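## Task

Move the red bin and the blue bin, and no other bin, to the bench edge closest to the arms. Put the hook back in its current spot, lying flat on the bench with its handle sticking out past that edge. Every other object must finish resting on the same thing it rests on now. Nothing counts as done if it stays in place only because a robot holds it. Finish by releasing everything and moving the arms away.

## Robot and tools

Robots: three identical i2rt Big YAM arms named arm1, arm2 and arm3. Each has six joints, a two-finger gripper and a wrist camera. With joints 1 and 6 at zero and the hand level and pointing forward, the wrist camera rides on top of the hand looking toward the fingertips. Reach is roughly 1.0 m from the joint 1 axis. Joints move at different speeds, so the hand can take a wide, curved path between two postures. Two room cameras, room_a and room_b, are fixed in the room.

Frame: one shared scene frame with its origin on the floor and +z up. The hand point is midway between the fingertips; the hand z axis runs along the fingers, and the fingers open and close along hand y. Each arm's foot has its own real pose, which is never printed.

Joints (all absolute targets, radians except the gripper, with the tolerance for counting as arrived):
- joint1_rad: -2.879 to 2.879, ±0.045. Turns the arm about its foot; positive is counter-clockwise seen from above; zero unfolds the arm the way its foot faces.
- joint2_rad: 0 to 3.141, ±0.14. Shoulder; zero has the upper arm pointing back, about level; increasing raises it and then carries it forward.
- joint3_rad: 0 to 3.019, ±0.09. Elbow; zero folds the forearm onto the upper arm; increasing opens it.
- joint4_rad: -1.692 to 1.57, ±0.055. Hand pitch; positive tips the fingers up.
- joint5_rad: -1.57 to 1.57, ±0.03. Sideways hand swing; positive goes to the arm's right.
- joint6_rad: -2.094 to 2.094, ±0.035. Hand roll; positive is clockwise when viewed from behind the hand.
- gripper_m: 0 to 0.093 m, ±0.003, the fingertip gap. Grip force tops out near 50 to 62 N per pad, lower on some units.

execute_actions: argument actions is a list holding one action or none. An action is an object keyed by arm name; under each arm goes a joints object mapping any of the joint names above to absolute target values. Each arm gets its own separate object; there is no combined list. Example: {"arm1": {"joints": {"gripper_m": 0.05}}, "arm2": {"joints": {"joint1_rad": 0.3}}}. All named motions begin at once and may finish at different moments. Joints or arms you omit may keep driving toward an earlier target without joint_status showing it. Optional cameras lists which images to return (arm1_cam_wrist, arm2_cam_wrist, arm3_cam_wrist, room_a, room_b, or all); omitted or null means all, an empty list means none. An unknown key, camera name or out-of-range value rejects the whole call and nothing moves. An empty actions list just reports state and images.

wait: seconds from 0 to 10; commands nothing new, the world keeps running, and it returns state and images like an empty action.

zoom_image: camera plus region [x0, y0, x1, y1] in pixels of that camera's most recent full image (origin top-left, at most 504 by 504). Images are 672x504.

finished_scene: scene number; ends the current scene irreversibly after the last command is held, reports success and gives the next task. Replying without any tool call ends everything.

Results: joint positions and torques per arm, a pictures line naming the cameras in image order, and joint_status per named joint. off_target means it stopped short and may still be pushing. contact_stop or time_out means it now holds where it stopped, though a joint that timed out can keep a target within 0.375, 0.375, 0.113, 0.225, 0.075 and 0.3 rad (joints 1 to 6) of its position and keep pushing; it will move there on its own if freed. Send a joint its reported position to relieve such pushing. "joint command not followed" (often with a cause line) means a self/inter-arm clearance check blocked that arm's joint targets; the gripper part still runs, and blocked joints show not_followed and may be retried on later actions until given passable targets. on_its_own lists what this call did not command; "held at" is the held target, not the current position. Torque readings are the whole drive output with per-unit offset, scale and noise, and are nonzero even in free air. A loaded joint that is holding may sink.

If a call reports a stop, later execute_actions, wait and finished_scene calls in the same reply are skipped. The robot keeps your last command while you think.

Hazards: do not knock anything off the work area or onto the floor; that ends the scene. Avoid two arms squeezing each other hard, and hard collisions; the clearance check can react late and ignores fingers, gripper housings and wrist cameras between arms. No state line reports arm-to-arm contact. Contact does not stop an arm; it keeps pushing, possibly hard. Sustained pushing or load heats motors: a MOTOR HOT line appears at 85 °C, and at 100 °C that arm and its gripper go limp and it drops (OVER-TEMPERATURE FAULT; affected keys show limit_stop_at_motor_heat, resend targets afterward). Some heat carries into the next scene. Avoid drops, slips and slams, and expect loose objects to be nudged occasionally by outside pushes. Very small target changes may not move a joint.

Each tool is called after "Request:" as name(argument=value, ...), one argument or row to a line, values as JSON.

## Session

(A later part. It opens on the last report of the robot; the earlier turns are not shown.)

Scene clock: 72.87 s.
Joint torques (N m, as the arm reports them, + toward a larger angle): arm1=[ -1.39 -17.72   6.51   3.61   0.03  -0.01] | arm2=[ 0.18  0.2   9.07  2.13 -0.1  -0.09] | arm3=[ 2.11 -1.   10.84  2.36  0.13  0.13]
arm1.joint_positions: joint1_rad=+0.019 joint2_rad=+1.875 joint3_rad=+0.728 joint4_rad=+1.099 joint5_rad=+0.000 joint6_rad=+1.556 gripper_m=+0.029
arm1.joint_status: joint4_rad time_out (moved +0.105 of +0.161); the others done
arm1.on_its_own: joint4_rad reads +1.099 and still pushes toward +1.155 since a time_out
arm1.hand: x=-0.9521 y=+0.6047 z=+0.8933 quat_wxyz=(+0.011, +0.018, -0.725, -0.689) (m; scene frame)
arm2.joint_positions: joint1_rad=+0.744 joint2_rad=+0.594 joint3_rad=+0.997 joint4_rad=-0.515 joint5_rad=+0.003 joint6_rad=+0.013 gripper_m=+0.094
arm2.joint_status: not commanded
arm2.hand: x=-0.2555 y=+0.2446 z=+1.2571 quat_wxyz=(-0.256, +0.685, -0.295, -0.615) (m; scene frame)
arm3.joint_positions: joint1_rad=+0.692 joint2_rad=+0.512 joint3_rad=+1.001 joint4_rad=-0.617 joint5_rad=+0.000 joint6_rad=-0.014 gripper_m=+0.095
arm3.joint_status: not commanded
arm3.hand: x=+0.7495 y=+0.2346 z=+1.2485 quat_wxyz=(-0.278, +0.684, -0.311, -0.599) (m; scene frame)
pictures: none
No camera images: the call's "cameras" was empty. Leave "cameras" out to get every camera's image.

Request:
execute_actions(
  actions=[
    {"arm1":{"joints":{"joint2_rad":1.75,"joint3_rad":0.58,"joint4_rad":1.245}}},
  ],
  cameras=["arm1_cam_wrist","arm2_cam_wrist","room_a"],
)

Scene clock: 77.00 s.
Joint torques (N m, as the arm reports them, + toward a larger angle): arm1=[ -1.42 -15.49   5.86   3.64   0.03  -0.01] | arm2=[ 0.12  0.14  9.08  2.15 -0.09 -0.07] | arm3=[ 1.49 -0.54 10.72  2.37  0.14  0.11]
arm1.joint_positions: joint1_rad=+0.019 joint2_rad=+1.793 joint3_rad=+0.557 joint4_rad=+1.188 joint5_rad=+0.000 joint6_rad=+1.556 gripper_m=+0.029
arm1.joint_status: joint4_rad time_out (moved +0.089 of +0.146); the others done
arm1.on_its_own: joint4_rad reads +1.188 and still pushes toward +1.245 since a time_out
arm1.hand: x=-0.9497 y=+0.5447 z=+0.8943 quat_wxyz=(+0.011, +0.018, -0.725, -0.689) (m; scene frame)
arm2.joint_positions: joint1_rad=+0.744 joint2_rad=+0.594 joint3_rad=+0.997 joint4_rad=-0.515 joint5_rad=+0.003 joint6_rad=+0.013 gripper_m=+0.094
arm2.joint_status: not commanded
arm2.hand: x=-0.2555 y=+0.2446 z=+1.2571 quat_wxyz=(-0.256, +0.685, -0.295, -0.615) (m; scene frame)
arm3.joint_positions: joint1_rad=+0.692 joint2_rad=+0.512 joint3_rad=+1.001 joint4_rad=-0.617 joint5_rad=+0.000 joint6_rad=-0.014 gripper_m=+0.095
arm3.joint_status: not commanded
arm3.hand: x=+0.7495 y=+0.2346 z=+1.2485 quat_wxyz=(-0.278, +0.684, -0.311, -0.599) (m; scene frame)
pictures: arm1_cam_wrist, arm2_cam_wrist, room_a
Images, in order (width x height): arm1_cam_wrist 672x504, arm2_cam_wrist 672x504, room_a 672x504.

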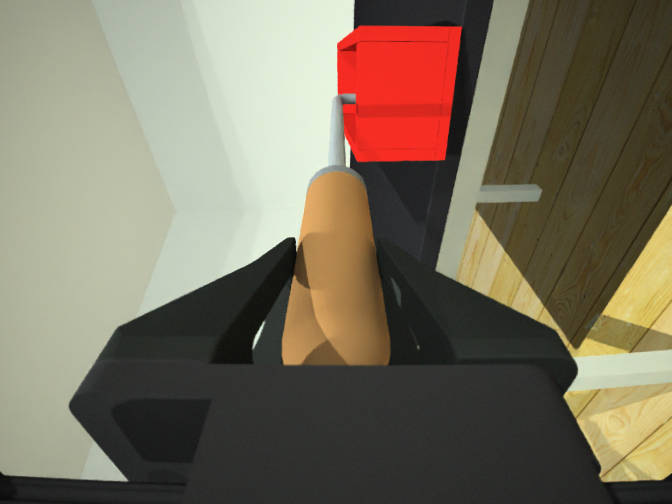

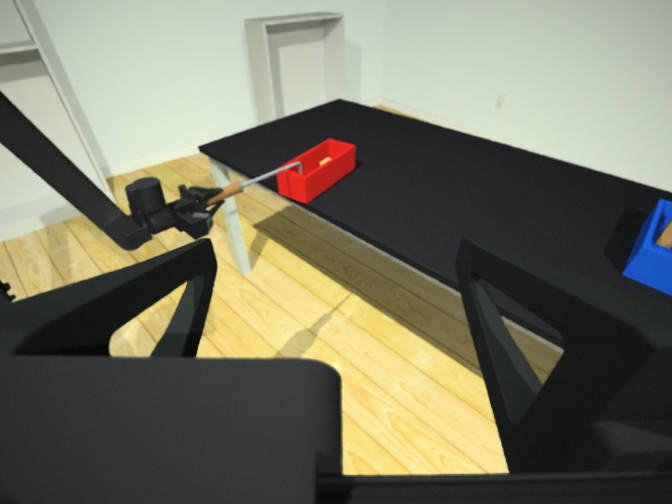

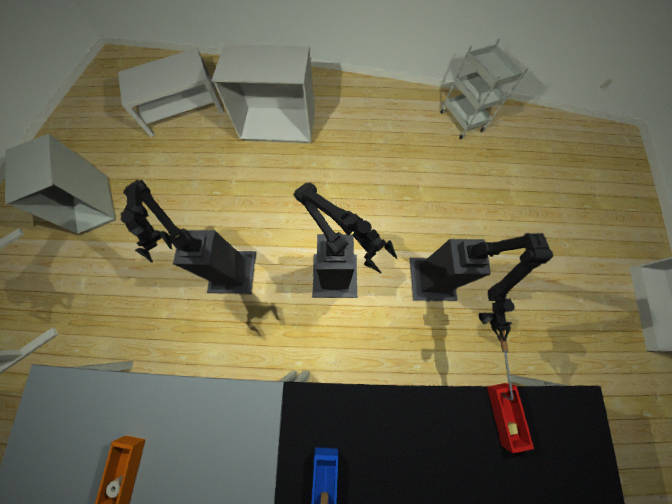

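Request:
execute_actions(
  actions=[
    {"arm1":{"joints":{"joint2_rad":1.55,"joint3_rad":0.7,"joint4_rad":1.2}},"arm2":{"joints":{"joint1_rad":0.6,"joint2_rad":0.3,"joint4_rad":-0.8}}},
  ],
  cameras=[],
)

Request:
execute_actions(
  actions=[
    {"arm1":{"joints":{"joint1_rad":-0.67,"joint3_rad":1.2,"joint4_rad":0.6,"joint5_rad":-0.65}}},
  ],
  cameras=[],
)

Request:
execute_actions(
  actions=[
    {"arm1":{"joints":{"joint2_rad":2.33,"joint3_rad":1.88,"joint4_rad":0.66}}},
  ],
  cameras=["arm1_cam_wrist","room_a"],
)

Scene clock: 82.03 s.
Joint torques (N m, as the arm reports them, + toward a larger angle): arm1=[ -1.43 -13.19   9.85   2.79   0.     0.  ] | arm2=[-1.02  4.49  7.67  1.44 -0.06 -0.1 ] | arm3=[ 1.68 -0.3  10.79  2.37  0.12  0.11]
arm1.joint_positions: joint1_rad=+0.019 joint2_rad=+1.571 joint3_rad=+0.655 joint4_rad=+1.166 joint5_rad=+0.000 joint6_rad=+1.556 gripper_m=+0.029
arm1.joint_status: all done
arm1.hand: x=-0.9495 y=+0.5631 z=+1.0491 quat_wxyz=(+0.012, +0.014, -0.614, -0.789) (m; scene frame)
arm2.joint_positions: joint1_rad=+0.604 joint2_rad=+0.300 joint3_rad=+0.997 joint4_rad=-0.794 joint5_rad=+0.003 joint6_rad=+0.013 gripper_m=+0.094
arm2.joint_status: all done
arm2.hand: x=-0.1456 y=+0.1753 z=+1.2649 quat_wxyz=(-0.301, +0.658, -0.340, -0.601) (m; scene frame)
arm3.joint_positions: joint1_rad=+0.692 joint2_rad=+0.512 joint3_rad=+1.001 joint4_rad=-0.617 joint5_rad=+0.000 joint6_rad=-0.014 gripper_m=+0.095
arm3.joint_status: not commanded
arm3.hand: x=+0.7495 y=+0.2346 z=+1.2485 quat_wxyz=(-0.278, +0.684, -0.311, -0.599) (m; scene frame)
pictures: none
No camera images: the call's "cameras" was empty. Leave "cameras" out to get every camera's image.

Scene clock: 83.80 s.
Joint torques (N m, as the arm reports them, + toward a larger angle): arm1=[ -1.97 -18.12  13.73   2.53   0.17  -0.01] | arm2=[-0.56  4.53  7.72  1.27 -0.05 -0.08] | arm3=[ 1.52 -0.36 10.71  2.27  0.1   0.08]
arm1.joint_positions: joint1_rad=-0.666 joint2_rad=+1.590 joint3_rad=+1.136 joint4_rad=+0.573 joint5_rad=-0.652 joint6_rad=+1.556 gripper_m=+0.029
arm1.joint_status: all done
arm1.hand: x=-0.6192 y=+0.5848 z=+1.1453 quat_wxyz=(-0.026, +0.031, -0.673, -0.738) (m; scene frame)
arm2.joint_positions: joint1_rad=+0.604 joint2_rad=+0.300 joint3_rad=+0.997 joint4_rad=-0.794 joint5_rad=+0.003 joint6_rad=+0.013 gripper_m=+0.094
arm2.joint_status: not commanded
arm2.hand: x=-0.1456 y=+0.1753 z=+1.2649 quat_wxyz=(-0.301, +0.658, -0.340, -0.601) (m; scene frame)
arm3.joint_positions: joint1_rad=+0.692 joint2_rad=+0.512 joint3_rad=+1.001 joint4_rad=-0.617 joint5_rad=+0.000 joint6_rad=-0.014 gripper_m=+0.095
arm3.joint_status: not commanded
arm3.hand: x=+0.7495 y=+0.2346 z=+1.2485 quat_wxyz=(-0.278, +0.684, -0.311, -0.599) (m; scene frame)
pictures: none
No camera images: the call's "cameras" was empty. Leave "cameras" out to get every camera's image.

Scene clock: 85.60 s.
Joint torques (N m, as the arm reports them, + toward a larger angle): arm1=[ -1.79 -30.34  14.65   3.07   0.    -0.03] | arm2=[-0.52  4.64  7.77  1.32 -0.04 -0.07] | arm3=[ 1.91 -0.53 10.52  2.5   0.13  0.15]
arm1.joint_positions: joint1_rad=-0.666 joint2_rad=+2.406 joint3_rad=+1.796 joint4_rad=+0.618 joint5_rad=-0.650 joint6_rad=+1.557 gripper_m=+0.029
arm1.joint_status: all done
arm1.hand: x=-0.4868 y=+0.7617 z=+0.8961 quat_wxyz=(-0.003, +0.006, -0.706, -0.708) (m; scene frame)
arm2.joint_positions: joint1_rad=+0.604 joint2_rad=+0.300 joint3_rad=+0.997 joint4_rad=-0.794 joint5_rad=+0.003 joint6_rad=+0.013 gripper_m=+0.094
arm2.joint_status: not commanded
arm2.hand: x=-0.1456 y=+0.1753 z=+1.2649 quat_wxyz=(-0.301, +0.658, -0.340, -0.601) (m; scene frame)
arm3.joint_positions: joint1_rad=+0.692 joint2_rad=+0.512 joint3_rad=+1.001 joint4_rad=-0.617 joint5_rad=+0.000 joint6_rad=-0.014 gripper_m=+0.095
arm3.joint_status: not commanded
arm3.hand: x=+0.7495 y=+0.2346 z=+1.2485 quat_wxyz=(-0.278, +0.684, -0.311, -0.599) (m; scene frame)
pictures: arm1_cam_wrist, room_a
Images, in order (width x height): arm1_cam_wrist 672x504, room_a 672x504.

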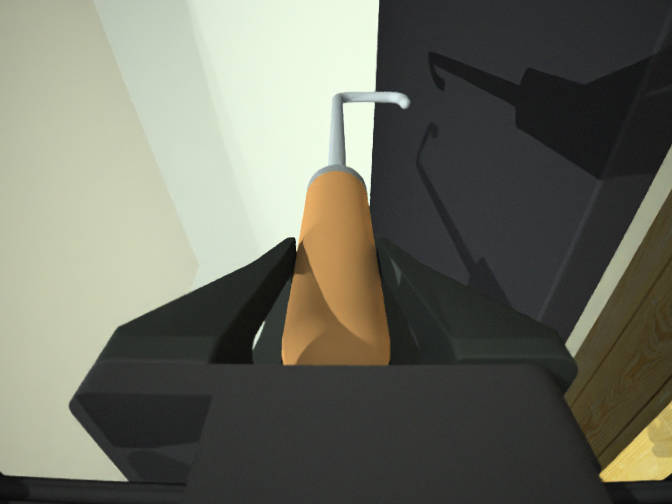

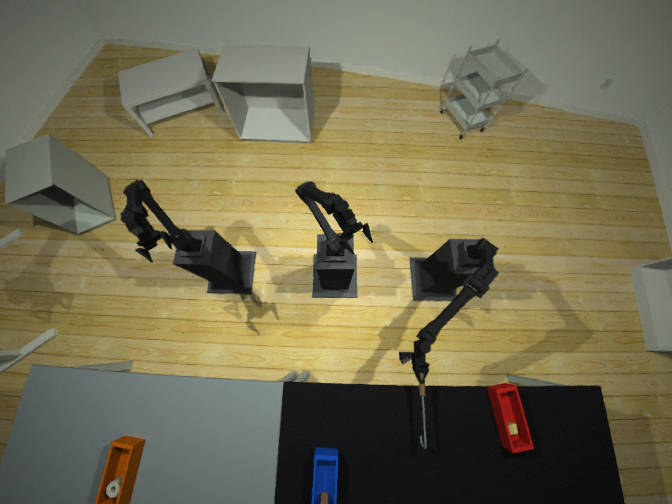

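Request:
execute_actions(
  actions=[
    {"arm1":{"joints":{"joint2_rad":2.43,"joint3_rad":1.84,"joint4_rad":0.71,"joint6_rad":0}}},
  ],
  cameras=[],
)

Request:
execute_actions(
  actions=[
    {"arm1":{"joints":{"joint2_rad":2.525,"joint4_rad":0.77}}},
  ],
  cameras=["arm1_cam_wrist"],
)

Scene clock: 90.90 s.
Joint torques (N m, as the arm reports them, + toward a larger angle): arm1=[ -1.7  -27.5   11.23   2.93   0.05  -0.26] | arm2=[-0.89  4.56  7.7   1.31 -0.06 -0.08] | arm3=[ 2.06 -1.03 10.96  2.38  0.1   0.12]
arm1.joint_positions: joint1_rad=-0.667 joint2_rad=+2.465 joint3_rad=+1.796 joint4_rad=+0.670 joint5_rad=-0.650 joint6_rad=+0.017 gripper_m=+0.029
arm1.joint_status: all done
arm1.hand: x=-0.4878 y=+0.7597 z=+0.8566 quat_wxyz=(-0.493, +0.496, -0.505, -0.506) (m; scene frame)
arm2.joint_positions: joint1_rad=+0.604 joint2_rad=+0.300 joint3_rad=+0.997 joint4_rad=-0.794 joint5_rad=+0.003 joint6_rad=+0.013 gripper_m=+0.094
arm2.joint_status: not commanded
arm2.hand: x=-0.1456 y=+0.1753 z=+1.2649 quat_wxyz=(-0.301, +0.658, -0.340, -0.601) (m; scene frame)
arm3.joint_positions: joint1_rad=+0.692 joint2_rad=+0.512 joint3_rad=+1.001 joint4_rad=-0.617 joint5_rad=+0.000 joint6_rad=-0.014 gripper_m=+0.095
arm3.joint_status: not commanded
arm3.hand: x=+0.7495 y=+0.2346 z=+1.2485 quat_wxyz=(-0.278, +0.684, -0.311, -0.599) (m; scene frame)
pictures: none
No camera images: the call's "cameras" was empty. Leave "cameras" out to get every camera's image.

Scene clock: 91.80 s.
Joint torques (N m, as the arm reports them, + toward a larger angle): arm1=[ -1.7  -25.74  10.59   1.98   0.02  -0.09] | arm2=[-0.96  4.41  7.68  1.42 -0.06 -0.07] | arm3=[ 1.32 -0.88 10.86  2.44  0.14  0.11]
arm1.joint_positions: joint1_rad=-0.667 joint2_rad=+2.537 joint3_rad=+1.798 joint4_rad=+0.759 joint5_rad=-0.650 joint6_rad=+0.002 gripper_m=+0.029
arm1.joint_status: all done
arm1.hand: x=-0.4909 y=+0.7556 z=+0.8160 quat_wxyz=(-0.503, +0.499, -0.494, -0.503) (m; scene frame)
arm2.joint_positions: joint1_rad=+0.604 joint2_rad=+0.300 joint3_rad=+0.997 joint4_rad=-0.794 joint5_rad=+0.003 joint6_rad=+0.013 gripper_m=+0.094
arm2.joint_status: not commanded
arm2.hand: x=-0.1456 y=+0.1753 z=+1.2649 quat_wxyz=(-0.301, +0.658, -0.340, -0.601) (m; scene frame)
arm3.joint_positions: joint1_rad=+0.692 joint2_rad=+0.512 joint3_rad=+1.001 joint4_rad=-0.617 joint5_rad=+0.000 joint6_rad=-0.014 gripper_m=+0.095
arm3.joint_status: not commanded
arm3.hand: x=+0.7495 y=+0.2346 z=+1.2485 quat_wxyz=(-0.278, +0.684, -0.311, -0.599) (m; scene frame)
pictures: arm1_cam_wrist
Images, in order (width x height): arm1_cam_wrist 672x504.

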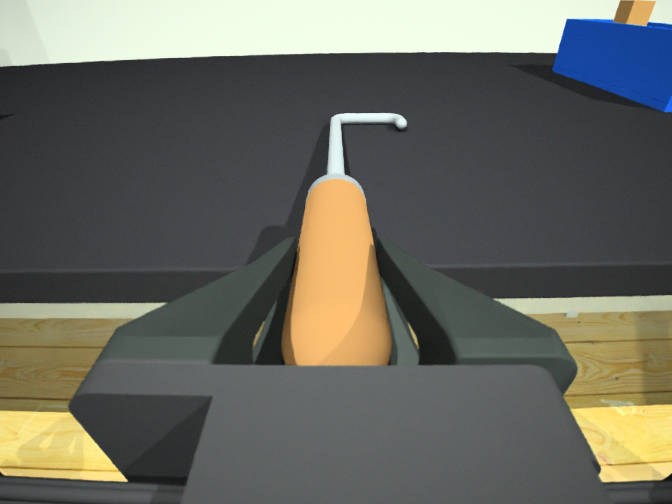

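Request:
execute_actions(
  actions=[
    {"arm1":{"joints":{"joint4_rad":0.68}}},
  ],
  cameras=[],
)

Request:
execute_actions(
  actions=[
    {"arm1":{"joints":{"gripper_m":0.093}}},
  ],
  cameras=[],
)

Request:
execute_actions(
  actions=[
    {"arm1":{"joints":{"joint2_rad":0.7}}},
  ],
  cameras=[],
)

Request:
execute_actions(
  actions=[
    {"arm2":{"joints":{"joint1_rad":0.655,"joint2_rad":2.49,"joint3_rad":1.97,"joint4_rad":0.61,"joint5_rad":0.675}}},
  ],
  cameras=["arm2_cam_wrist"],
)

Scene clock: 97.07 s.
Joint torques (N m, as the arm reports them, + toward a larger angle): arm1=[ -1.72 -25.87  10.7    1.    -0.01  -0.05] | arm2=[-0.97  4.65  7.79  1.3  -0.04 -0.09] | arm3=[ 1.27 -1.27 10.82  2.51  0.12  0.13]
arm1.joint_positions: joint1_rad=-0.667 joint2_rad=+2.537 joint3_rad=+1.798 joint4_rad=+0.699 joint5_rad=-0.650 joint6_rad=-0.003 gripper_m=+0.029
arm1.joint_status: all done
arm1.hand: x=-0.4911 y=+0.7555 z=+0.8032 quat_wxyz=(-0.483, +0.503, -0.514, -0.499) (m; scene frame)
arm2.joint_positions: joint1_rad=+0.604 joint2_rad=+0.300 joint3_rad=+0.997 joint4_rad=-0.794 joint5_rad=+0.003 joint6_rad=+0.013 gripper_m=+0.094
arm2.joint_status: not commanded
arm2.hand: x=-0.1456 y=+0.1753 z=+1.2649 quat_wxyz=(-0.301, +0.658, -0.340, -0.601) (m; scene frame)
arm3.joint_positions: joint1_rad=+0.692 joint2_rad=+0.512 joint3_rad=+1.001 joint4_rad=-0.617 joint5_rad=+0.000 joint6_rad=-0.014 gripper_m=+0.095
arm3.joint_status: not commanded
arm3.hand: x=+0.7495 y=+0.2346 z=+1.2485 quat_wxyz=(-0.278, +0.684, -0.311, -0.599) (m; scene frame)
pictures: none
No camera images: the call's "cameras" was empty. Leave "cameras" out to get every camera's image.

Scene clock: 97.77 s.
Joint torques (N m, as the arm reports them, + toward a larger angle): arm1=[ -1.7  -25.84  10.72   1.4   -0.01  -0.03] | arm2=[-0.83  4.68  7.69  1.33 -0.06 -0.06] | arm3=[ 1.45 -0.26 10.84  2.38  0.12  0.12]
arm1.joint_positions: joint1_rad=-0.667 joint2_rad=+2.537 joint3_rad=+1.798 joint4_rad=+0.687 joint5_rad=-0.650 joint6_rad=-0.003 gripper_m=+0.093
arm1.joint_status: all done
arm1.hand: x=-0.4911 y=+0.7554 z=+0.8008 quat_wxyz=(-0.479, +0.503, -0.518, -0.498) (m; scene frame)
arm2.joint_positions: joint1_rad=+0.604 joint2_rad=+0.300 joint3_rad=+0.997 joint4_rad=-0.794 joint5_rad=+0.003 joint6_rad=+0.013 gripper_m=+0.094
arm2.joint_status: not commanded
arm2.hand: x=-0.1456 y=+0.1753 z=+1.2649 quat_wxyz=(-0.301, +0.658, -0.340, -0.601) (m; scene frame)
arm3.joint_positions: joint1_rad=+0.692 joint2_rad=+0.512 joint3_rad=+1.001 joint4_rad=-0.617 joint5_rad=+0.000 joint6_rad=-0.014 gripper_m=+0.095
arm3.joint_status: not commanded
arm3.hand: x=+0.7495 y=+0.2346 z=+1.2485 quat_wxyz=(-0.278, +0.684, -0.311, -0.599) (m; scene frame)
pictures: none
No camera images: the call's "cameras" was empty. Leave "cameras" out to get every camera's image.

Scene clock: 100.03 s.
Joint torques (N m, as the arm reports them, + toward a larger angle): arm1=[-1.78  5.38  3.08 -0.88  0.42  0.04] | arm2=[-0.64  4.69  7.71  1.32 -0.06 -0.07] | arm3=[ 1.39 -0.48 10.75  2.42  0.14  0.07]
arm1.joint_positions: joint1_rad=-0.667 joint2_rad=+0.701 joint3_rad=+1.837 joint4_rad=+0.686 joint5_rad=-0.649 joint6_rad=-0.003 gripper_m=+0.093
arm1.joint_status: all done
arm1.hand: x=-1.0750 y=-0.0254 z=+1.7624 quat_wxyz=(-0.860, +0.229, +0.245, -0.383) (m; scene frame)
arm2.joint_positions: joint1_rad=+0.604 joint2_rad=+0.300 joint3_rad=+0.997 joint4_rad=-0.794 joint5_rad=+0.003 joint6_rad=+0.013 gripper_m=+0.094
arm2.joint_status: not commanded
arm2.hand: x=-0.1456 y=+0.1753 z=+1.2649 quat_wxyz=(-0.301, +0.658, -0.340, -0.601) (m; scene frame)
arm3.joint_positions: joint1_rad=+0.692 joint2_rad=+0.512 joint3_rad=+1.001 joint4_rad=-0.617 joint5_rad=+0.000 joint6_rad=-0.014 gripper_m=+0.095
arm3.joint_status: not commanded
arm3.hand: x=+0.7495 y=+0.2346 z=+1.2485 quat_wxyz=(-0.278, +0.684, -0.311, -0.599) (m; scene frame)
pictures: none
No camera images: the call's "cameras" was empty. Leave "cameras" out to get every camera's image.

Scene clock: 102.43 s.
Joint torques (N m, as the arm reports them, + toward a larger angle): arm1=[-1.79  5.6   3.11 -0.83  0.42  0.04] | arm2=[  0.05 -28.68   9.72   1.85   0.11  -0.05] | arm3=[ 2.25 -1.02 10.84  2.34  0.12  0.11]
arm1.joint_positions: joint1_rad=-0.667 joint2_rad=+0.701 joint3_rad=+1.837 joint4_rad=+0.686 joint5_rad=-0.649 joint6_rad=-0.003 gripper_m=+0.093
arm1.joint_status: not commanded
arm1.hand: x=-1.0750 y=-0.0254 z=+1.7624 quat_wxyz=(-0.860, +0.229, +0.245, -0.383) (m; scene frame)
arm2.joint_positions: joint1_rad=+0.649 joint2_rad=+2.492 joint3_rad=+1.951 joint4_rad=+0.598 joint5_rad=+0.672 joint6_rad=+0.011 gripper_m=+0.095
arm2.joint_status: all done
arm2.hand: x=-0.4973 y=+0.7680 z=+0.8557 quat_wxyz=(-0.498, +0.479, -0.499, -0.523) (m; scene frame)
arm3.joint_positions: joint1_rad=+0.692 joint2_rad=+0.512 joint3_rad=+1.001 joint4_rad=-0.617 joint5_rad=+0.000 joint6_rad=-0.014 gripper_m=+0.095
arm3.joint_status: not commanded
arm3.hand: x=+0.7495 y=+0.2346 z=+1.2485 quat_wxyz=(-0.278, +0.684, -0.311, -0.599) (m; scene frame)
pictures: arm2_cam_wrist
Images, in order (width x height): arm2_cam_wrist 672x504.

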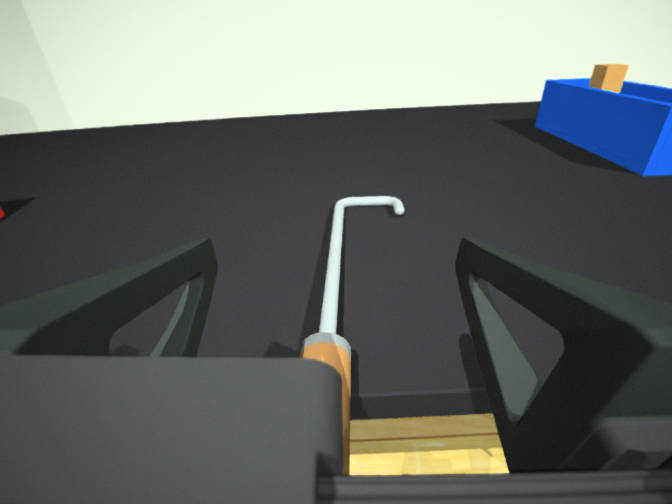

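Request:
execute_actions(
  actions=[
    {"arm2":{"joints":{"joint1_rad":0.68,"joint2_rad":2.575,"joint5_rad":0.72}}},
  ],
  cameras=["arm2_cam_wrist"],
)

Scene clock: 105.07 s.
Joint torques (N m, as the arm reports them, + toward a larger angle): arm1=[-1.81  5.58  3.11 -0.82  0.42  0.04] | arm2=[ -0.25 -29.52   9.29   1.67   0.18  -0.07] | arm3=[ 1.58 -1.07 10.81  2.44  0.1   0.04]
arm1.joint_positions: joint1_rad=-0.667 joint2_rad=+0.701 joint3_rad=+1.837 joint4_rad=+0.686 joint5_rad=-0.649 joint6_rad=-0.003 gripper_m=+0.093
arm1.joint_status: not commanded
arm1.hand: x=-1.0750 y=-0.0254 z=+1.7624 quat_wxyz=(-0.860, +0.229, +0.245, -0.383) (m; scene frame)
arm2.joint_positions: joint1_rad=+0.677 joint2_rad=+2.577 joint3_rad=+1.951 joint4_rad=+0.601 joint5_rad=+0.716 joint6_rad=+0.011 gripper_m=+0.095
arm2.joint_status: all done
arm2.hand: x=-0.5087 y=+0.7512 z=+0.7818 quat_wxyz=(-0.500, +0.504, -0.506, -0.491) (m; scene frame)
arm3.joint_positions: joint1_rad=+0.692 joint2_rad=+0.512 joint3_rad=+1.001 joint4_rad=-0.617 joint5_rad=+0.000 joint6_rad=-0.014 gripper_m=+0.095
arm3.joint_status: not commanded
arm3.hand: x=+0.7495 y=+0.2346 z=+1.2485 quat_wxyz=(-0.278, +0.684, -0.311, -0.599) (m; scene frame)
pictures: arm2_cam_wrist
Images, in order (width x height): arm2_cam_wrist 672x504.

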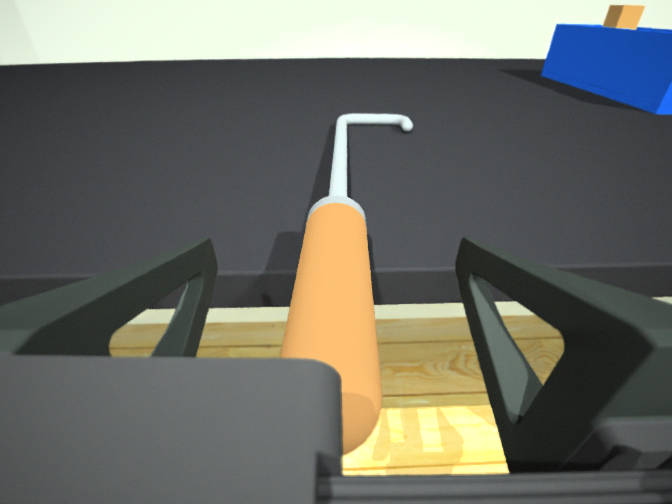

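Request:
execute_actions(
  actions=[
    {"arm2":{"joints":{"joint4_rad":0.555,"joint6_rad":-0.04}}},
  ],
  cameras=[],
)

Request:
execute_actions(
  actions=[
    {"arm2":{"joints":{"gripper_m":0}}},
  ],
  cameras=["arm2_cam_wrist"],
)

Request:
execute_actions(
  actions=[
    {"arm2":{"joints":{"joint2_rad":2.51,"joint3_rad":2.0,"joint6_rad":0.7}}},
  ],
  cameras=["arm2_cam_wrist"],
)

Request:
execute_actions(
  actions=[
    {"arm2":{"joints":{"joint2_rad":2.47,"joint6_rad":1.6}}},
  ],
  cameras=["arm2_cam_wrist"],
)

Scene clock: 110.23 s.
Joint torques (N m, as the arm reports them, + toward a larger angle): arm1=[-1.79  5.59  3.11 -0.83  0.42  0.04] | arm2=[ -0.3  -29.73   9.39   1.15   0.23  -0.1 ] | arm3=[ 1.62 -0.57 10.85  2.65  0.12  0.09]
arm1.joint_positions: joint1_rad=-0.667 joint2_rad=+0.701 joint3_rad=+1.837 joint4_rad=+0.686 joint5_rad=-0.649 joint6_rad=-0.003 gripper_m=+0.093
arm1.joint_status: not commanded
arm1.hand: x=-1.0750 y=-0.0254 z=+1.7624 quat_wxyz=(-0.860, +0.229, +0.245, -0.383) (m; scene frame)
arm2.joint_positions: joint1_rad=+0.677 joint2_rad=+2.577 joint3_rad=+1.951 joint4_rad=+0.561 joint5_rad=+0.716 joint6_rad=-0.026 gripper_m=+0.095
arm2.joint_status: all done
arm2.hand: x=-0.5084 y=+0.7509 z=+0.7738 quat_wxyz=(-0.507, +0.527, -0.497, -0.467) (m; scene frame)
arm3.joint_positions: joint1_rad=+0.692 joint2_rad=+0.512 joint3_rad=+1.001 joint4_rad=-0.617 joint5_rad=+0.000 joint6_rad=-0.014 gripper_m=+0.095
arm3.joint_status: not commanded
arm3.hand: x=+0.7495 y=+0.2346 z=+1.2485 quat_wxyz=(-0.278, +0.684, -0.311, -0.599) (m; scene frame)
pictures: none
No camera images: the call's "cameras" was empty. Leave "cameras" out to get every camera's image.

Scene clock: 110.97 s.
Joint torques (N m, as the arm reports them, + toward a larger angle): arm1=[-1.78  5.62  3.11 -0.83  0.42  0.04] | arm2=[ -0.25 -29.24   9.37   1.24   0.18  -0.07] | arm3=[ 1.86 -0.71 10.8   2.37  0.11  0.07]
arm1.joint_positions: joint1_rad=-0.667 joint2_rad=+0.701 joint3_rad=+1.837 joint4_rad=+0.686 joint5_rad=-0.649 joint6_rad=-0.003 gripper_m=+0.093
arm1.joint_status: not commanded
arm1.hand: x=-1.0750 y=-0.0254 z=+1.7624 quat_wxyz=(-0.860, +0.229, +0.245, -0.383) (m; scene frame)
arm2.joint_positions: joint1_rad=+0.677 joint2_rad=+2.577 joint3_rad=+1.951 joint4_rad=+0.561 joint5_rad=+0.717 joint6_rad=-0.028 gripper_m=+0.029
arm2.joint_status: gripper_m off_target (ended at +0.029, target +0.000)
arm2.hand: x=-0.5082 y=+0.7509 z=+0.7738 quat_wxyz=(-0.508, +0.527, -0.497, -0.466) (m; scene frame)
arm3.joint_positions: joint1_rad=+0.692 joint2_rad=+0.512 joint3_rad=+1.001 joint4_rad=-0.617 joint5_rad=+0.000 joint6_rad=-0.014 gripper_m=+0.095
arm3.joint_status: not commanded
arm3.hand: x=+0.7495 y=+0.2346 z=+1.2485 quat_wxyz=(-0.278, +0.684, -0.311, -0.599) (m; scene frame)
pictures: arm2_cam_wrist
Images, in order (width x height): arm2_cam_wrist 672x504.

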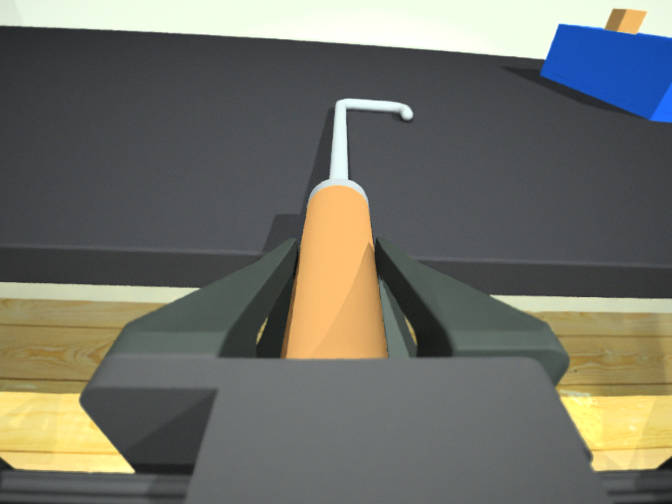

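Scene clock: 112.67 s.
Joint torques (N m, as the arm reports them, + toward a larger angle): arm1=[-1.81  5.6   3.12 -0.83  0.42  0.04] | arm2=[ -0.13 -31.13  11.66   1.66   0.05   0.22] | arm3=[ 1.64 -1.18 10.77  2.47  0.12  0.13]
arm1.joint_positions: joint1_rad=-0.667 joint2_rad=+0.701 joint3_rad=+1.837 joint4_rad=+0.686 joint5_rad=-0.649 joint6_rad=-0.003 gripper_m=+0.093
arm1.joint_status: not commanded
arm1.hand: x=-1.0750 y=-0.0254 z=+1.7624 quat_wxyz=(-0.860, +0.229, +0.245, -0.383) (m; scene frame)
arm2.joint_positions: joint1_rad=+0.677 joint2_rad=+2.535 joint3_rad=+1.951 joint4_rad=+0.547 joint5_rad=+0.720 joint6_rad=+0.671 gripper_m=+0.029
arm2.joint_status: all done
arm2.hand: x=-0.5097 y=+0.7532 z=+0.8078 quat_wxyz=(-0.316, +0.315, -0.644, -0.621) (m; scene frame)
arm3.joint_positions: joint1_rad=+0.692 joint2_rad=+0.512 joint3_rad=+1.001 joint4_rad=-0.617 joint5_rad=+0.000 joint6_rad=-0.014 gripper_m=+0.095
arm3.joint_status: not commanded
arm3.hand: x=+0.7495 y=+0.2346 z=+1.2485 quat_wxyz=(-0.278, +0.684, -0.311, -0.599) (m; scene frame)
pictures: arm2_cam_wrist
Images, in order (width x height): arm2_cam_wrist 672x504.

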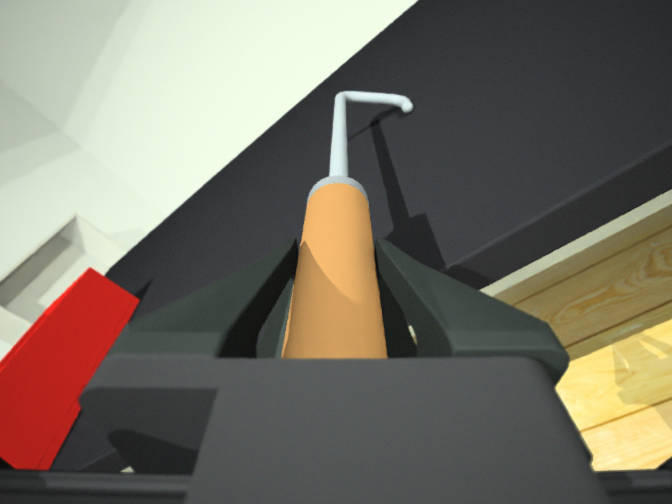

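Scene clock: 114.47 s.
Joint torques (N m, as the arm reports them, + toward a larger angle): arm1=[-1.79  5.61  3.12 -0.83  0.42  0.04] | arm2=[ -0.54 -32.55  11.74   1.75   0.01   0.08] | arm3=[ 1.79 -0.55 10.83  2.27  0.11  0.08]
arm1.joint_positions: joint1_rad=-0.667 joint2_rad=+0.701 joint3_rad=+1.837 joint4_rad=+0.686 joint5_rad=-0.649 joint6_rad=-0.003 gripper_m=+0.093
arm1.joint_status: not commanded
arm1.hand: x=-1.0750 y=-0.0254 z=+1.7624 quat_wxyz=(-0.860, +0.229, +0.245, -0.383) (m; scene frame)
arm2.joint_positions: joint1_rad=+0.677 joint2_rad=+2.508 joint3_rad=+1.951 joint4_rad=+0.544 joint5_rad=+0.720 joint6_rad=+1.583 gripper_m=+0.029
arm2.joint_status: all done
arm2.hand: x=-0.5105 y=+0.7542 z=+0.8308 quat_wxyz=(-0.004, -0.006, -0.711, -0.704) (m; scene frame)
arm3.joint_positions: joint1_rad=+0.692 joint2_rad=+0.512 joint3_rad=+1.001 joint4_rad=-0.617 joint5_rad=+0.000 joint6_rad=-0.014 gripper_m=+0.095
arm3.joint_status: not commanded
arm3.hand: x=+0.7495 y=+0.2346 z=+1.2485 quat_wxyz=(-0.278, +0.684, -0.311, -0.599) (m; scene frame)
pictures: arm2_cam_wrist
Images, in order (width x height): arm2_cam_wrist 672x504.

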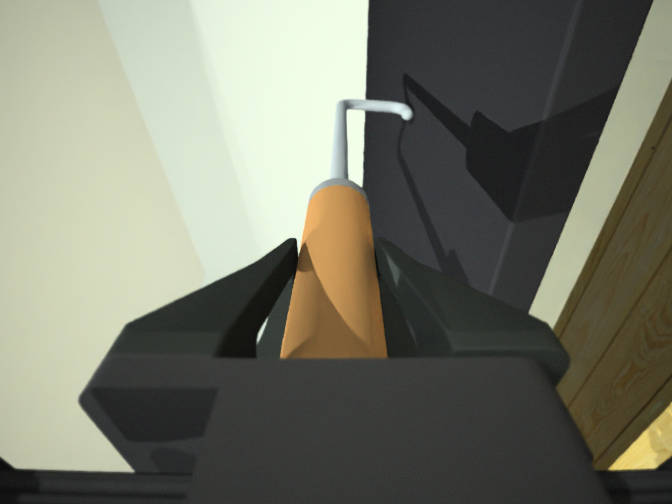

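Request:
execute_actions(
  actions=[
    {"arm2":{"joints":{"joint2_rad":2.08,"joint3_rad":1.75,"joint4_rad":0.45}}},
  ],
  cameras=[],
)

Request:
execute_actions(
  actions=[
    {"arm2":{"joints":{"joint1_rad":-0.03,"joint5_rad":0}}},
  ],
  cameras=["arm2_cam_wrist","arm3_cam_wrist","room_a"],
)

Scene clock: 118.43 s.
Joint torques (N m, as the arm reports them, + toward a larger angle): arm1=[-1.78  5.58  3.12 -0.84  0.42  0.04] | arm2=[ -0.1  -28.75  10.04   2.3    0.04   0.06] | arm3=[ 1.46 -0.97 10.97  2.49  0.15  0.1 ]
arm1.joint_positions: joint1_rad=-0.667 joint2_rad=+0.701 joint3_rad=+1.837 joint4_rad=+0.686 joint5_rad=-0.649 joint6_rad=-0.003 gripper_m=+0.093
arm1.joint_status: not commanded
arm1.hand: x=-1.0750 y=-0.0254 z=+1.7624 quat_wxyz=(-0.860, +0.229, +0.245, -0.383) (m; scene frame)
arm2.joint_positions: joint1_rad=+0.677 joint2_rad=+2.116 joint3_rad=+1.732 joint4_rad=+0.424 joint5_rad=+0.719 joint6_rad=+1.586 gripper_m=+0.029
arm2.joint_status: all done
arm2.hand: x=-0.4715 y=+0.7077 z=+1.0190 quat_wxyz=(+0.010, -0.019, -0.696, -0.717) (m; scene frame)
arm3.joint_positions: joint1_rad=+0.692 joint2_rad=+0.512 joint3_rad=+1.001 joint4_rad=-0.617 joint5_rad=+0.000 joint6_rad=-0.014 gripper_m=+0.095
arm3.joint_status: not commanded
arm3.hand: x=+0.7495 y=+0.2346 z=+1.2485 quat_wxyz=(-0.278, +0.684, -0.311, -0.599) (m; scene frame)
pictures: none
No camera images: the call's "cameras" was empty. Leave "cameras" out to get every camera's image.

Scene clock: 120.80 s.
Joint torques (N m, as the arm reports them, + toward a larger angle): arm1=[-1.81  5.61  3.11 -0.83  0.42  0.04] | arm2=[ -0.09 -28.97  10.17   2.53   0.03   0.07] | arm3=[ 1.76 -0.94 10.86  2.5   0.13  0.11]
arm1.joint_positions: joint1_rad=-0.667 joint2_rad=+0.701 joint3_rad=+1.837 joint4_rad=+0.686 joint5_rad=-0.649 joint6_rad=-0.003 gripper_m=+0.093
arm1.joint_status: not commanded
arm1.hand: x=-1.0750 y=-0.0254 z=+1.7624 quat_wxyz=(-0.860, +0.229, +0.245, -0.383) (m; scene frame)
arm2.joint_positions: joint1_rad=-0.037 joint2_rad=+2.117 joint3_rad=+1.732 joint4_rad=+0.422 joint5_rad=+0.000 joint6_rad=+1.586 gripper_m=+0.029
arm2.joint_status: all done
arm2.hand: x=-0.0092 y=+0.8756 z=+1.0201 quat_wxyz=(+0.002, -0.008, -0.694, -0.720) (m; scene frame)
arm3.joint_positions: joint1_rad=+0.692 joint2_rad=+0.512 joint3_rad=+1.001 joint4_rad=-0.617 joint5_rad=+0.000 joint6_rad=-0.014 gripper_m=+0.095
arm3.joint_status: not commanded
arm3.hand: x=+0.7495 y=+0.2346 z=+1.2485 quat_wxyz=(-0.278, +0.684, -0.311, -0.599) (m; scene frame)
pictures: arm2_cam_wrist, arm3_cam_wrist, room_a
Images, in order (width x height): arm2_cam_wrist 672x504, arm3_cam_wrist 672x504, room_a 672x504.

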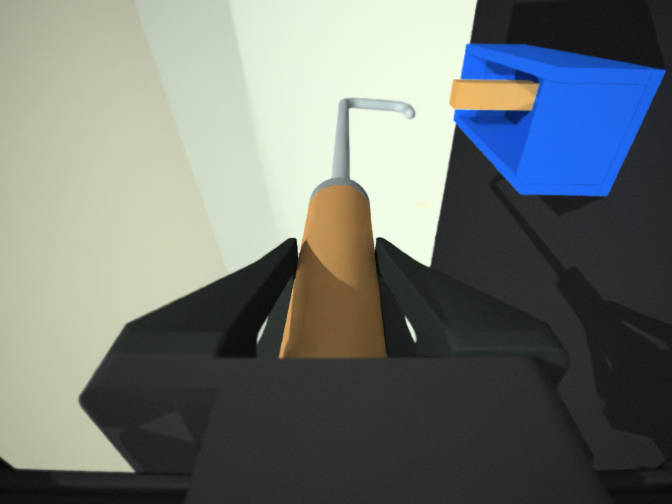

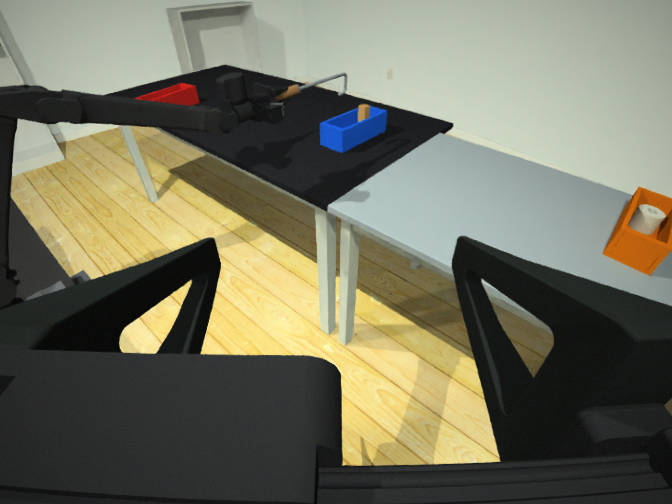

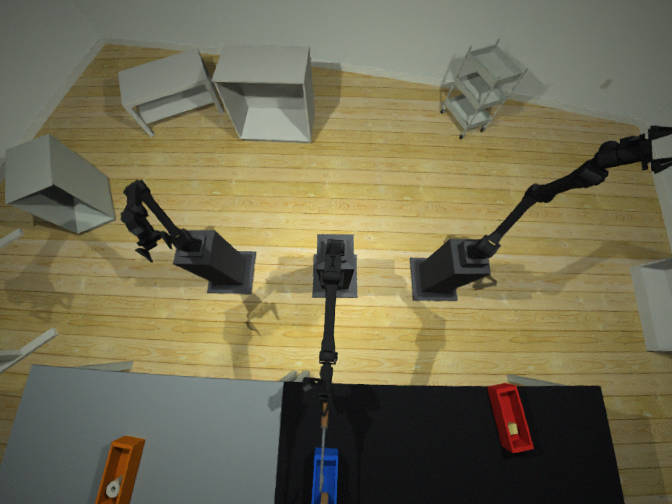

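Request:
execute_actions(
  actions=[
    {"arm2":{"joints":{"joint2_rad":2.28,"joint3_rad":1.78,"joint4_rad":0.63,"joint5_rad":-0.035}}},
  ],
  cameras=["arm2_cam_wrist"],
)

Request:
execute_actions(
  actions=[
    {"arm2":{"joints":{"joint2_rad":2.235,"joint3_rad":1.61,"joint4_rad":0.70}}},
  ],
  cameras=[],
)

Request:
execute_actions(
  actions=[
    {"arm2":{"joints":{"joint2_rad":2.12,"joint3_rad":1.38,"joint4_rad":0.815}}},
  ],
  cameras=["arm2_cam_wrist"],
)

Request:
execute_actions(
  actions=[
    {"arm2":{"joints":{"joint2_rad":2.0,"joint3_rad":1.14,"joint4_rad":0.93}}},
  ],
  cameras=[],
)

Request:
execute_actions(
  actions=[
    {"arm2":{"joints":{"joint2_rad":1.885,"joint3_rad":0.9,"joint4_rad":1.05}}},
  ],
  cameras=[],
)

Request:
execute_actions(
  actions=[
    {"arm2":{"joints":{"joint2_rad":1.765,"joint3_rad":0.66,"joint4_rad":1.17}}},
  ],
  cameras=["arm2_cam_wrist","arm3_cam_wrist","room_a"],
)

Scene clock: 129.37 s.
Joint torques (N m, as the arm reports them, + toward a larger angle): arm1=[-1.79  5.62  3.11 -0.83  0.42  0.04] | arm2=[ -0.06 -32.3   11.73   2.58   0.02   0.05] | arm3=[ 1.74 -0.62 10.69  2.56  0.15  0.07]
arm1.joint_positions: joint1_rad=-0.667 joint2_rad=+0.701 joint3_rad=+1.837 joint4_rad=+0.686 joint5_rad=-0.649 joint6_rad=-0.003 gripper_m=+0.093
arm1.joint_status: not commanded
arm1.hand: x=-1.0750 y=-0.0254 z=+1.7624 quat_wxyz=(-0.860, +0.229, +0.245, -0.383) (m; scene frame)
arm2.joint_positions: joint1_rad=-0.035 joint2_rad=+2.337 joint3_rad=+1.732 joint4_rad=+0.600 joint5_rad=-0.035 joint6_rad=+1.588 gripper_m=+0.029
arm2.joint_status: all done
arm2.hand: x=-0.0169 y=+0.8926 z=+0.8734 quat_wxyz=(+0.016, +0.004, -0.709, -0.705) (m; scene frame)
arm3.joint_positions: joint1_rad=+0.692 joint2_rad=+0.512 joint3_rad=+1.001 joint4_rad=-0.617 joint5_rad=+0.000 joint6_rad=-0.014 gripper_m=+0.095
arm3.joint_status: not commanded
arm3.hand: x=+0.7495 y=+0.2346 z=+1.2485 quat_wxyz=(-0.278, +0.684, -0.311, -0.599) (m; scene frame)
pictures: arm2_cam_wrist
Images, in order (width x height): arm2_cam_wrist 672x504.

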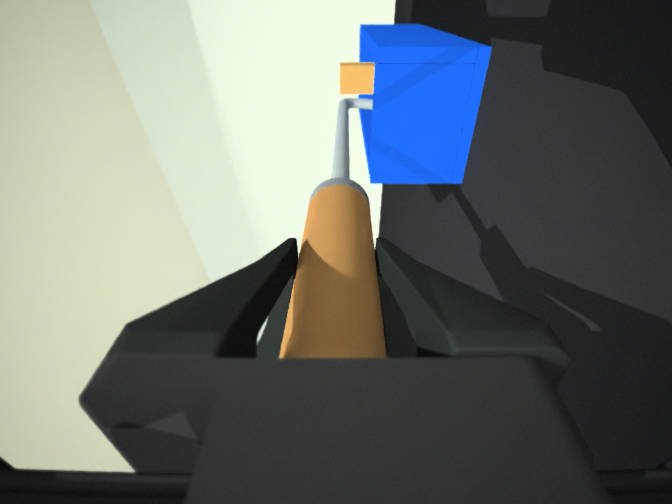

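Scene clock: 130.27 s.
Joint torques (N m, as the arm reports them, + toward a larger angle): arm1=[-1.81  5.61  3.12 -0.83  0.42  0.04] | arm2=[ -0.01 -29.98   8.71   3.19   0.05   0.05] | arm3=[ 1.73 -0.44 10.76  2.35  0.11  0.11]
arm1.joint_positions: joint1_rad=-0.667 joint2_rad=+0.701 joint3_rad=+1.837 joint4_rad=+0.686 joint5_rad=-0.649 joint6_rad=-0.003 gripper_m=+0.093
arm1.joint_status: not commanded
arm1.hand: x=-1.0750 y=-0.0254 z=+1.7624 quat_wxyz=(-0.860, +0.229, +0.245, -0.383) (m; scene frame)
arm2.joint_positions: joint1_rad=-0.035 joint2_rad=+2.278 joint3_rad=+1.597 joint4_rad=+0.654 joint5_rad=-0.035 joint6_rad=+1.588 gripper_m=+0.029
arm2.joint_status: all done
arm2.hand: x=-0.0171 y=+0.8613 z=+0.8634 quat_wxyz=(+0.016, +0.004, -0.717, -0.697) (m; scene frame)
arm3.joint_positions: joint1_rad=+0.692 joint2_rad=+0.512 joint3_rad=+1.001 joint4_rad=-0.617 joint5_rad=+0.000 joint6_rad=-0.014 gripper_m=+0.095
arm3.joint_status: not commanded
arm3.hand: x=+0.7495 y=+0.2346 z=+1.2485 quat_wxyz=(-0.278, +0.684, -0.311, -0.599) (m; scene frame)
pictures: none
No camera images: the call's "cameras" was empty. Leave "cameras" out to get every camera's image.

Scene clock: 131.23 s.
Joint torques (N m, as the arm reports them, + toward a larger angle): arm1=[-1.8   5.58  3.11 -0.83  0.42  0.04] | arm2=[ -0.21 -27.87   7.76   3.19   0.04   0.05] | arm3=[ 1.53 -0.79 10.78  2.37  0.1   0.09]
arm1.joint_positions: joint1_rad=-0.667 joint2_rad=+0.701 joint3_rad=+1.837 joint4_rad=+0.686 joint5_rad=-0.649 joint6_rad=-0.003 gripper_m=+0.093
arm1.joint_status: not commanded
arm1.hand: x=-1.0750 y=-0.0254 z=+1.7624 quat_wxyz=(-0.860, +0.229, +0.245, -0.383) (m; scene frame)
arm2.joint_positions: joint1_rad=-0.035 joint2_rad=+2.164 joint3_rad=+1.372 joint4_rad=+0.768 joint5_rad=-0.035 joint6_rad=+1.588 gripper_m=+0.029
arm2.joint_status: all done
arm2.hand: x=-0.0175 y=+0.8032 z=+0.8644 quat_wxyz=(+0.016, +0.004, -0.716, -0.698) (m; scene frame)
arm3.joint_positions: joint1_rad=+0.692 joint2_rad=+0.512 joint3_rad=+1.001 joint4_rad=-0.617 joint5_rad=+0.000 joint6_rad=-0.014 gripper_m=+0.095
arm3.joint_status: not commanded
arm3.hand: x=+0.7495 y=+0.2346 z=+1.2485 quat_wxyz=(-0.278, +0.684, -0.311, -0.599) (m; scene frame)
pictures: arm2_cam_wrist
Images, in order (width x height): arm2_cam_wrist 672x504.

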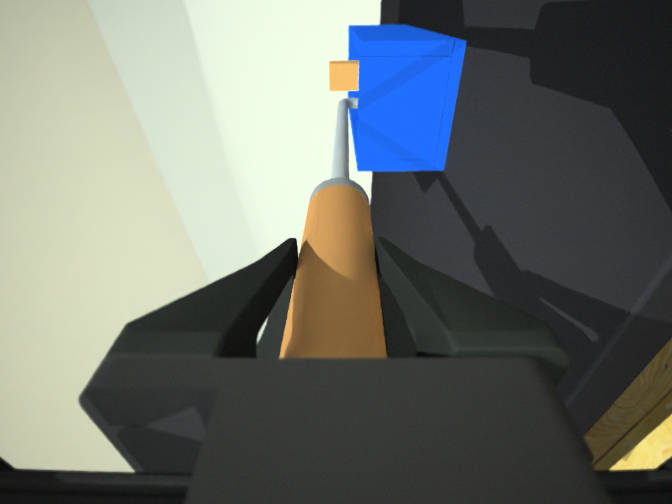

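Scene clock: 132.20 s.
Joint torques (N m, as the arm reports them, + toward a larger angle): arm1=[-1.78  5.64  3.12 -0.83  0.42  0.04] | arm2=[ -0.38 -24.03   7.26   3.11   0.02   0.07] | arm3=[ 1.69 -0.51 10.85  2.46  0.09  0.11]
arm1.joint_positions: joint1_rad=-0.667 joint2_rad=+0.701 joint3_rad=+1.837 joint4_rad=+0.686 joint5_rad=-0.649 joint6_rad=-0.003 gripper_m=+0.093
arm1.joint_status: not commanded
arm1.hand: x=-1.0750 y=-0.0254 z=+1.7624 quat_wxyz=(-0.860, +0.229, +0.245, -0.383) (m; scene frame)
arm2.joint_positions: joint1_rad=-0.035 joint2_rad=+2.035 joint3_rad=+1.132 joint4_rad=+0.884 joint5_rad=-0.035 joint6_rad=+1.588 gripper_m=+0.029
arm2.joint_status: all done
arm2.hand: x=-0.0179 y=+0.7335 z=+0.8695 quat_wxyz=(+0.016, +0.004, -0.714, -0.700) (m; scene frame)
arm3.joint_positions: joint1_rad=+0.692 joint2_rad=+0.512 joint3_rad=+1.001 joint4_rad=-0.617 joint5_rad=+0.000 joint6_rad=-0.014 gripper_m=+0.095
arm3.joint_status: not commanded
arm3.hand: x=+0.7495 y=+0.2346 z=+1.2485 quat_wxyz=(-0.278, +0.684, -0.311, -0.599) (m; scene frame)
pictures: none
No camera images: the call's "cameras" was empty. Leave "cameras" out to get every camera's image.

Scene clock: 133.13 s.
Joint torques (N m, as the arm reports them, + toward a larger angle): arm1=[-1.81  5.58  3.11 -0.82  0.42  0.04] | arm2=[ -0.08 -20.57   6.51   3.16   0.03   0.04] | arm3=[ 1.85 -0.35 10.79  2.59  0.16  0.12]
arm1.joint_positions: joint1_rad=-0.667 joint2_rad=+0.701 joint3_rad=+1.837 joint4_rad=+0.686 joint5_rad=-0.649 joint6_rad=-0.003 gripper_m=+0.093
arm1.joint_status: not commanded
arm1.hand: x=-1.0750 y=-0.0254 z=+1.7624 quat_wxyz=(-0.860, +0.229, +0.245, -0.383) (m; scene frame)
arm2.joint_positions: joint1_rad=-0.035 joint2_rad=+1.917 joint3_rad=+0.891 joint4_rad=+1.005 joint5_rad=-0.035 joint6_rad=+1.588 gripper_m=+0.029
arm2.joint_status: all done
arm2.hand: x=-0.0184 y=+0.6570 z=+0.8676 quat_wxyz=(+0.016, +0.004, -0.715, -0.699) (m; scene frame)
arm3.joint_positions: joint1_rad=+0.692 joint2_rad=+0.512 joint3_rad=+1.001 joint4_rad=-0.617 joint5_rad=+0.000 joint6_rad=-0.014 gripper_m=+0.095
arm3.joint_status: not commanded
arm3.hand: x=+0.7495 y=+0.2346 z=+1.2485 quat_wxyz=(-0.278, +0.684, -0.311, -0.599) (m; scene frame)
pictures: none
No camera images: the call's "cameras" was empty. Leave "cameras" out to get every camera's image.

Scene clock: 134.07 s.
Joint torques (N m, as the arm reports them, + toward a larger angle): arm1=[-1.79  5.6   3.11 -0.83  0.42  0.04] | arm2=[  0.06 -16.93   5.7    3.12   0.03   0.06] | arm3=[ 1.96 -0.92 10.8   2.49  0.11  0.11]
arm1.joint_positions: joint1_rad=-0.667 joint2_rad=+0.701 joint3_rad=+1.837 joint4_rad=+0.686 joint5_rad=-0.649 joint6_rad=-0.003 gripper_m=+0.093
arm1.joint_status: not commanded
arm1.hand: x=-1.0750 y=-0.0254 z=+1.7624 quat_wxyz=(-0.860, +0.229, +0.245, -0.383) (m; scene frame)
arm2.joint_positions: joint1_rad=-0.035 joint2_rad=+1.790 joint3_rad=+0.650 joint4_rad=+1.125 joint5_rad=-0.035 joint6_rad=+1.588 gripper_m=+0.029
arm2.joint_status: all done
arm2.hand: x=-0.0190 y=+0.5749 z=+0.8702 quat_wxyz=(+0.016, +0.004, -0.713, -0.701) (m; scene frame)
arm3.joint_positions: joint1_rad=+0.692 joint2_rad=+0.512 joint3_rad=+1.001 joint4_rad=-0.617 joint5_rad=+0.000 joint6_rad=-0.014 gripper_m=+0.095
arm3.joint_status: not commanded
arm3.hand: x=+0.7495 y=+0.2346 z=+1.2485 quat_wxyz=(-0.278, +0.684, -0.311, -0.599) (m; scene frame)
pictures: arm2_cam_wrist, arm3_cam_wrist, room_a
Images, in order (width x height): arm2_cam_wrist 672x504, arm3_cam_wrist 672x504, room_a 672x504.

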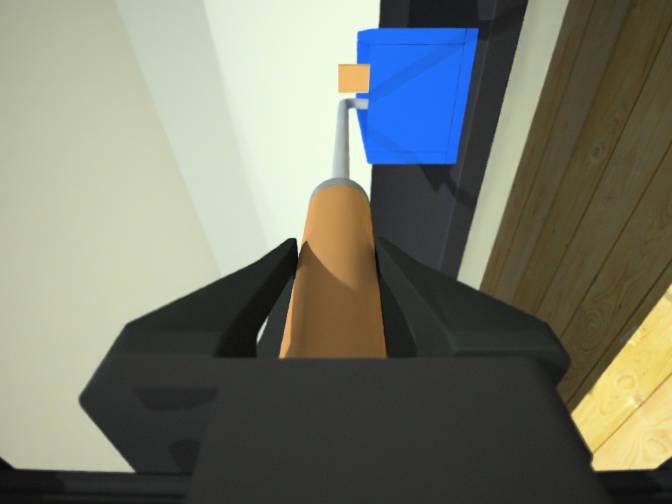

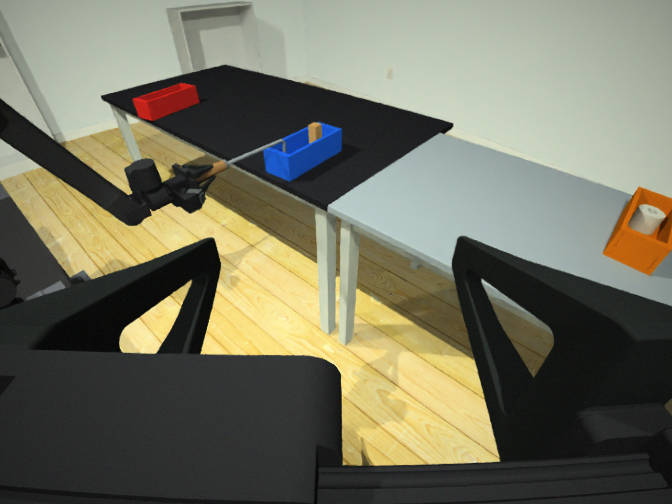

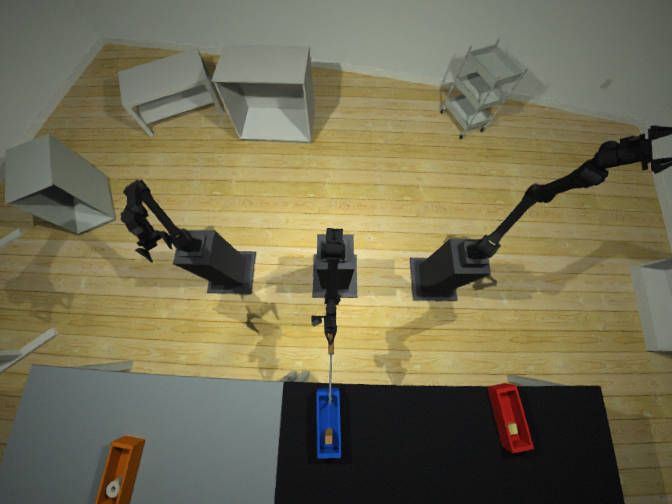

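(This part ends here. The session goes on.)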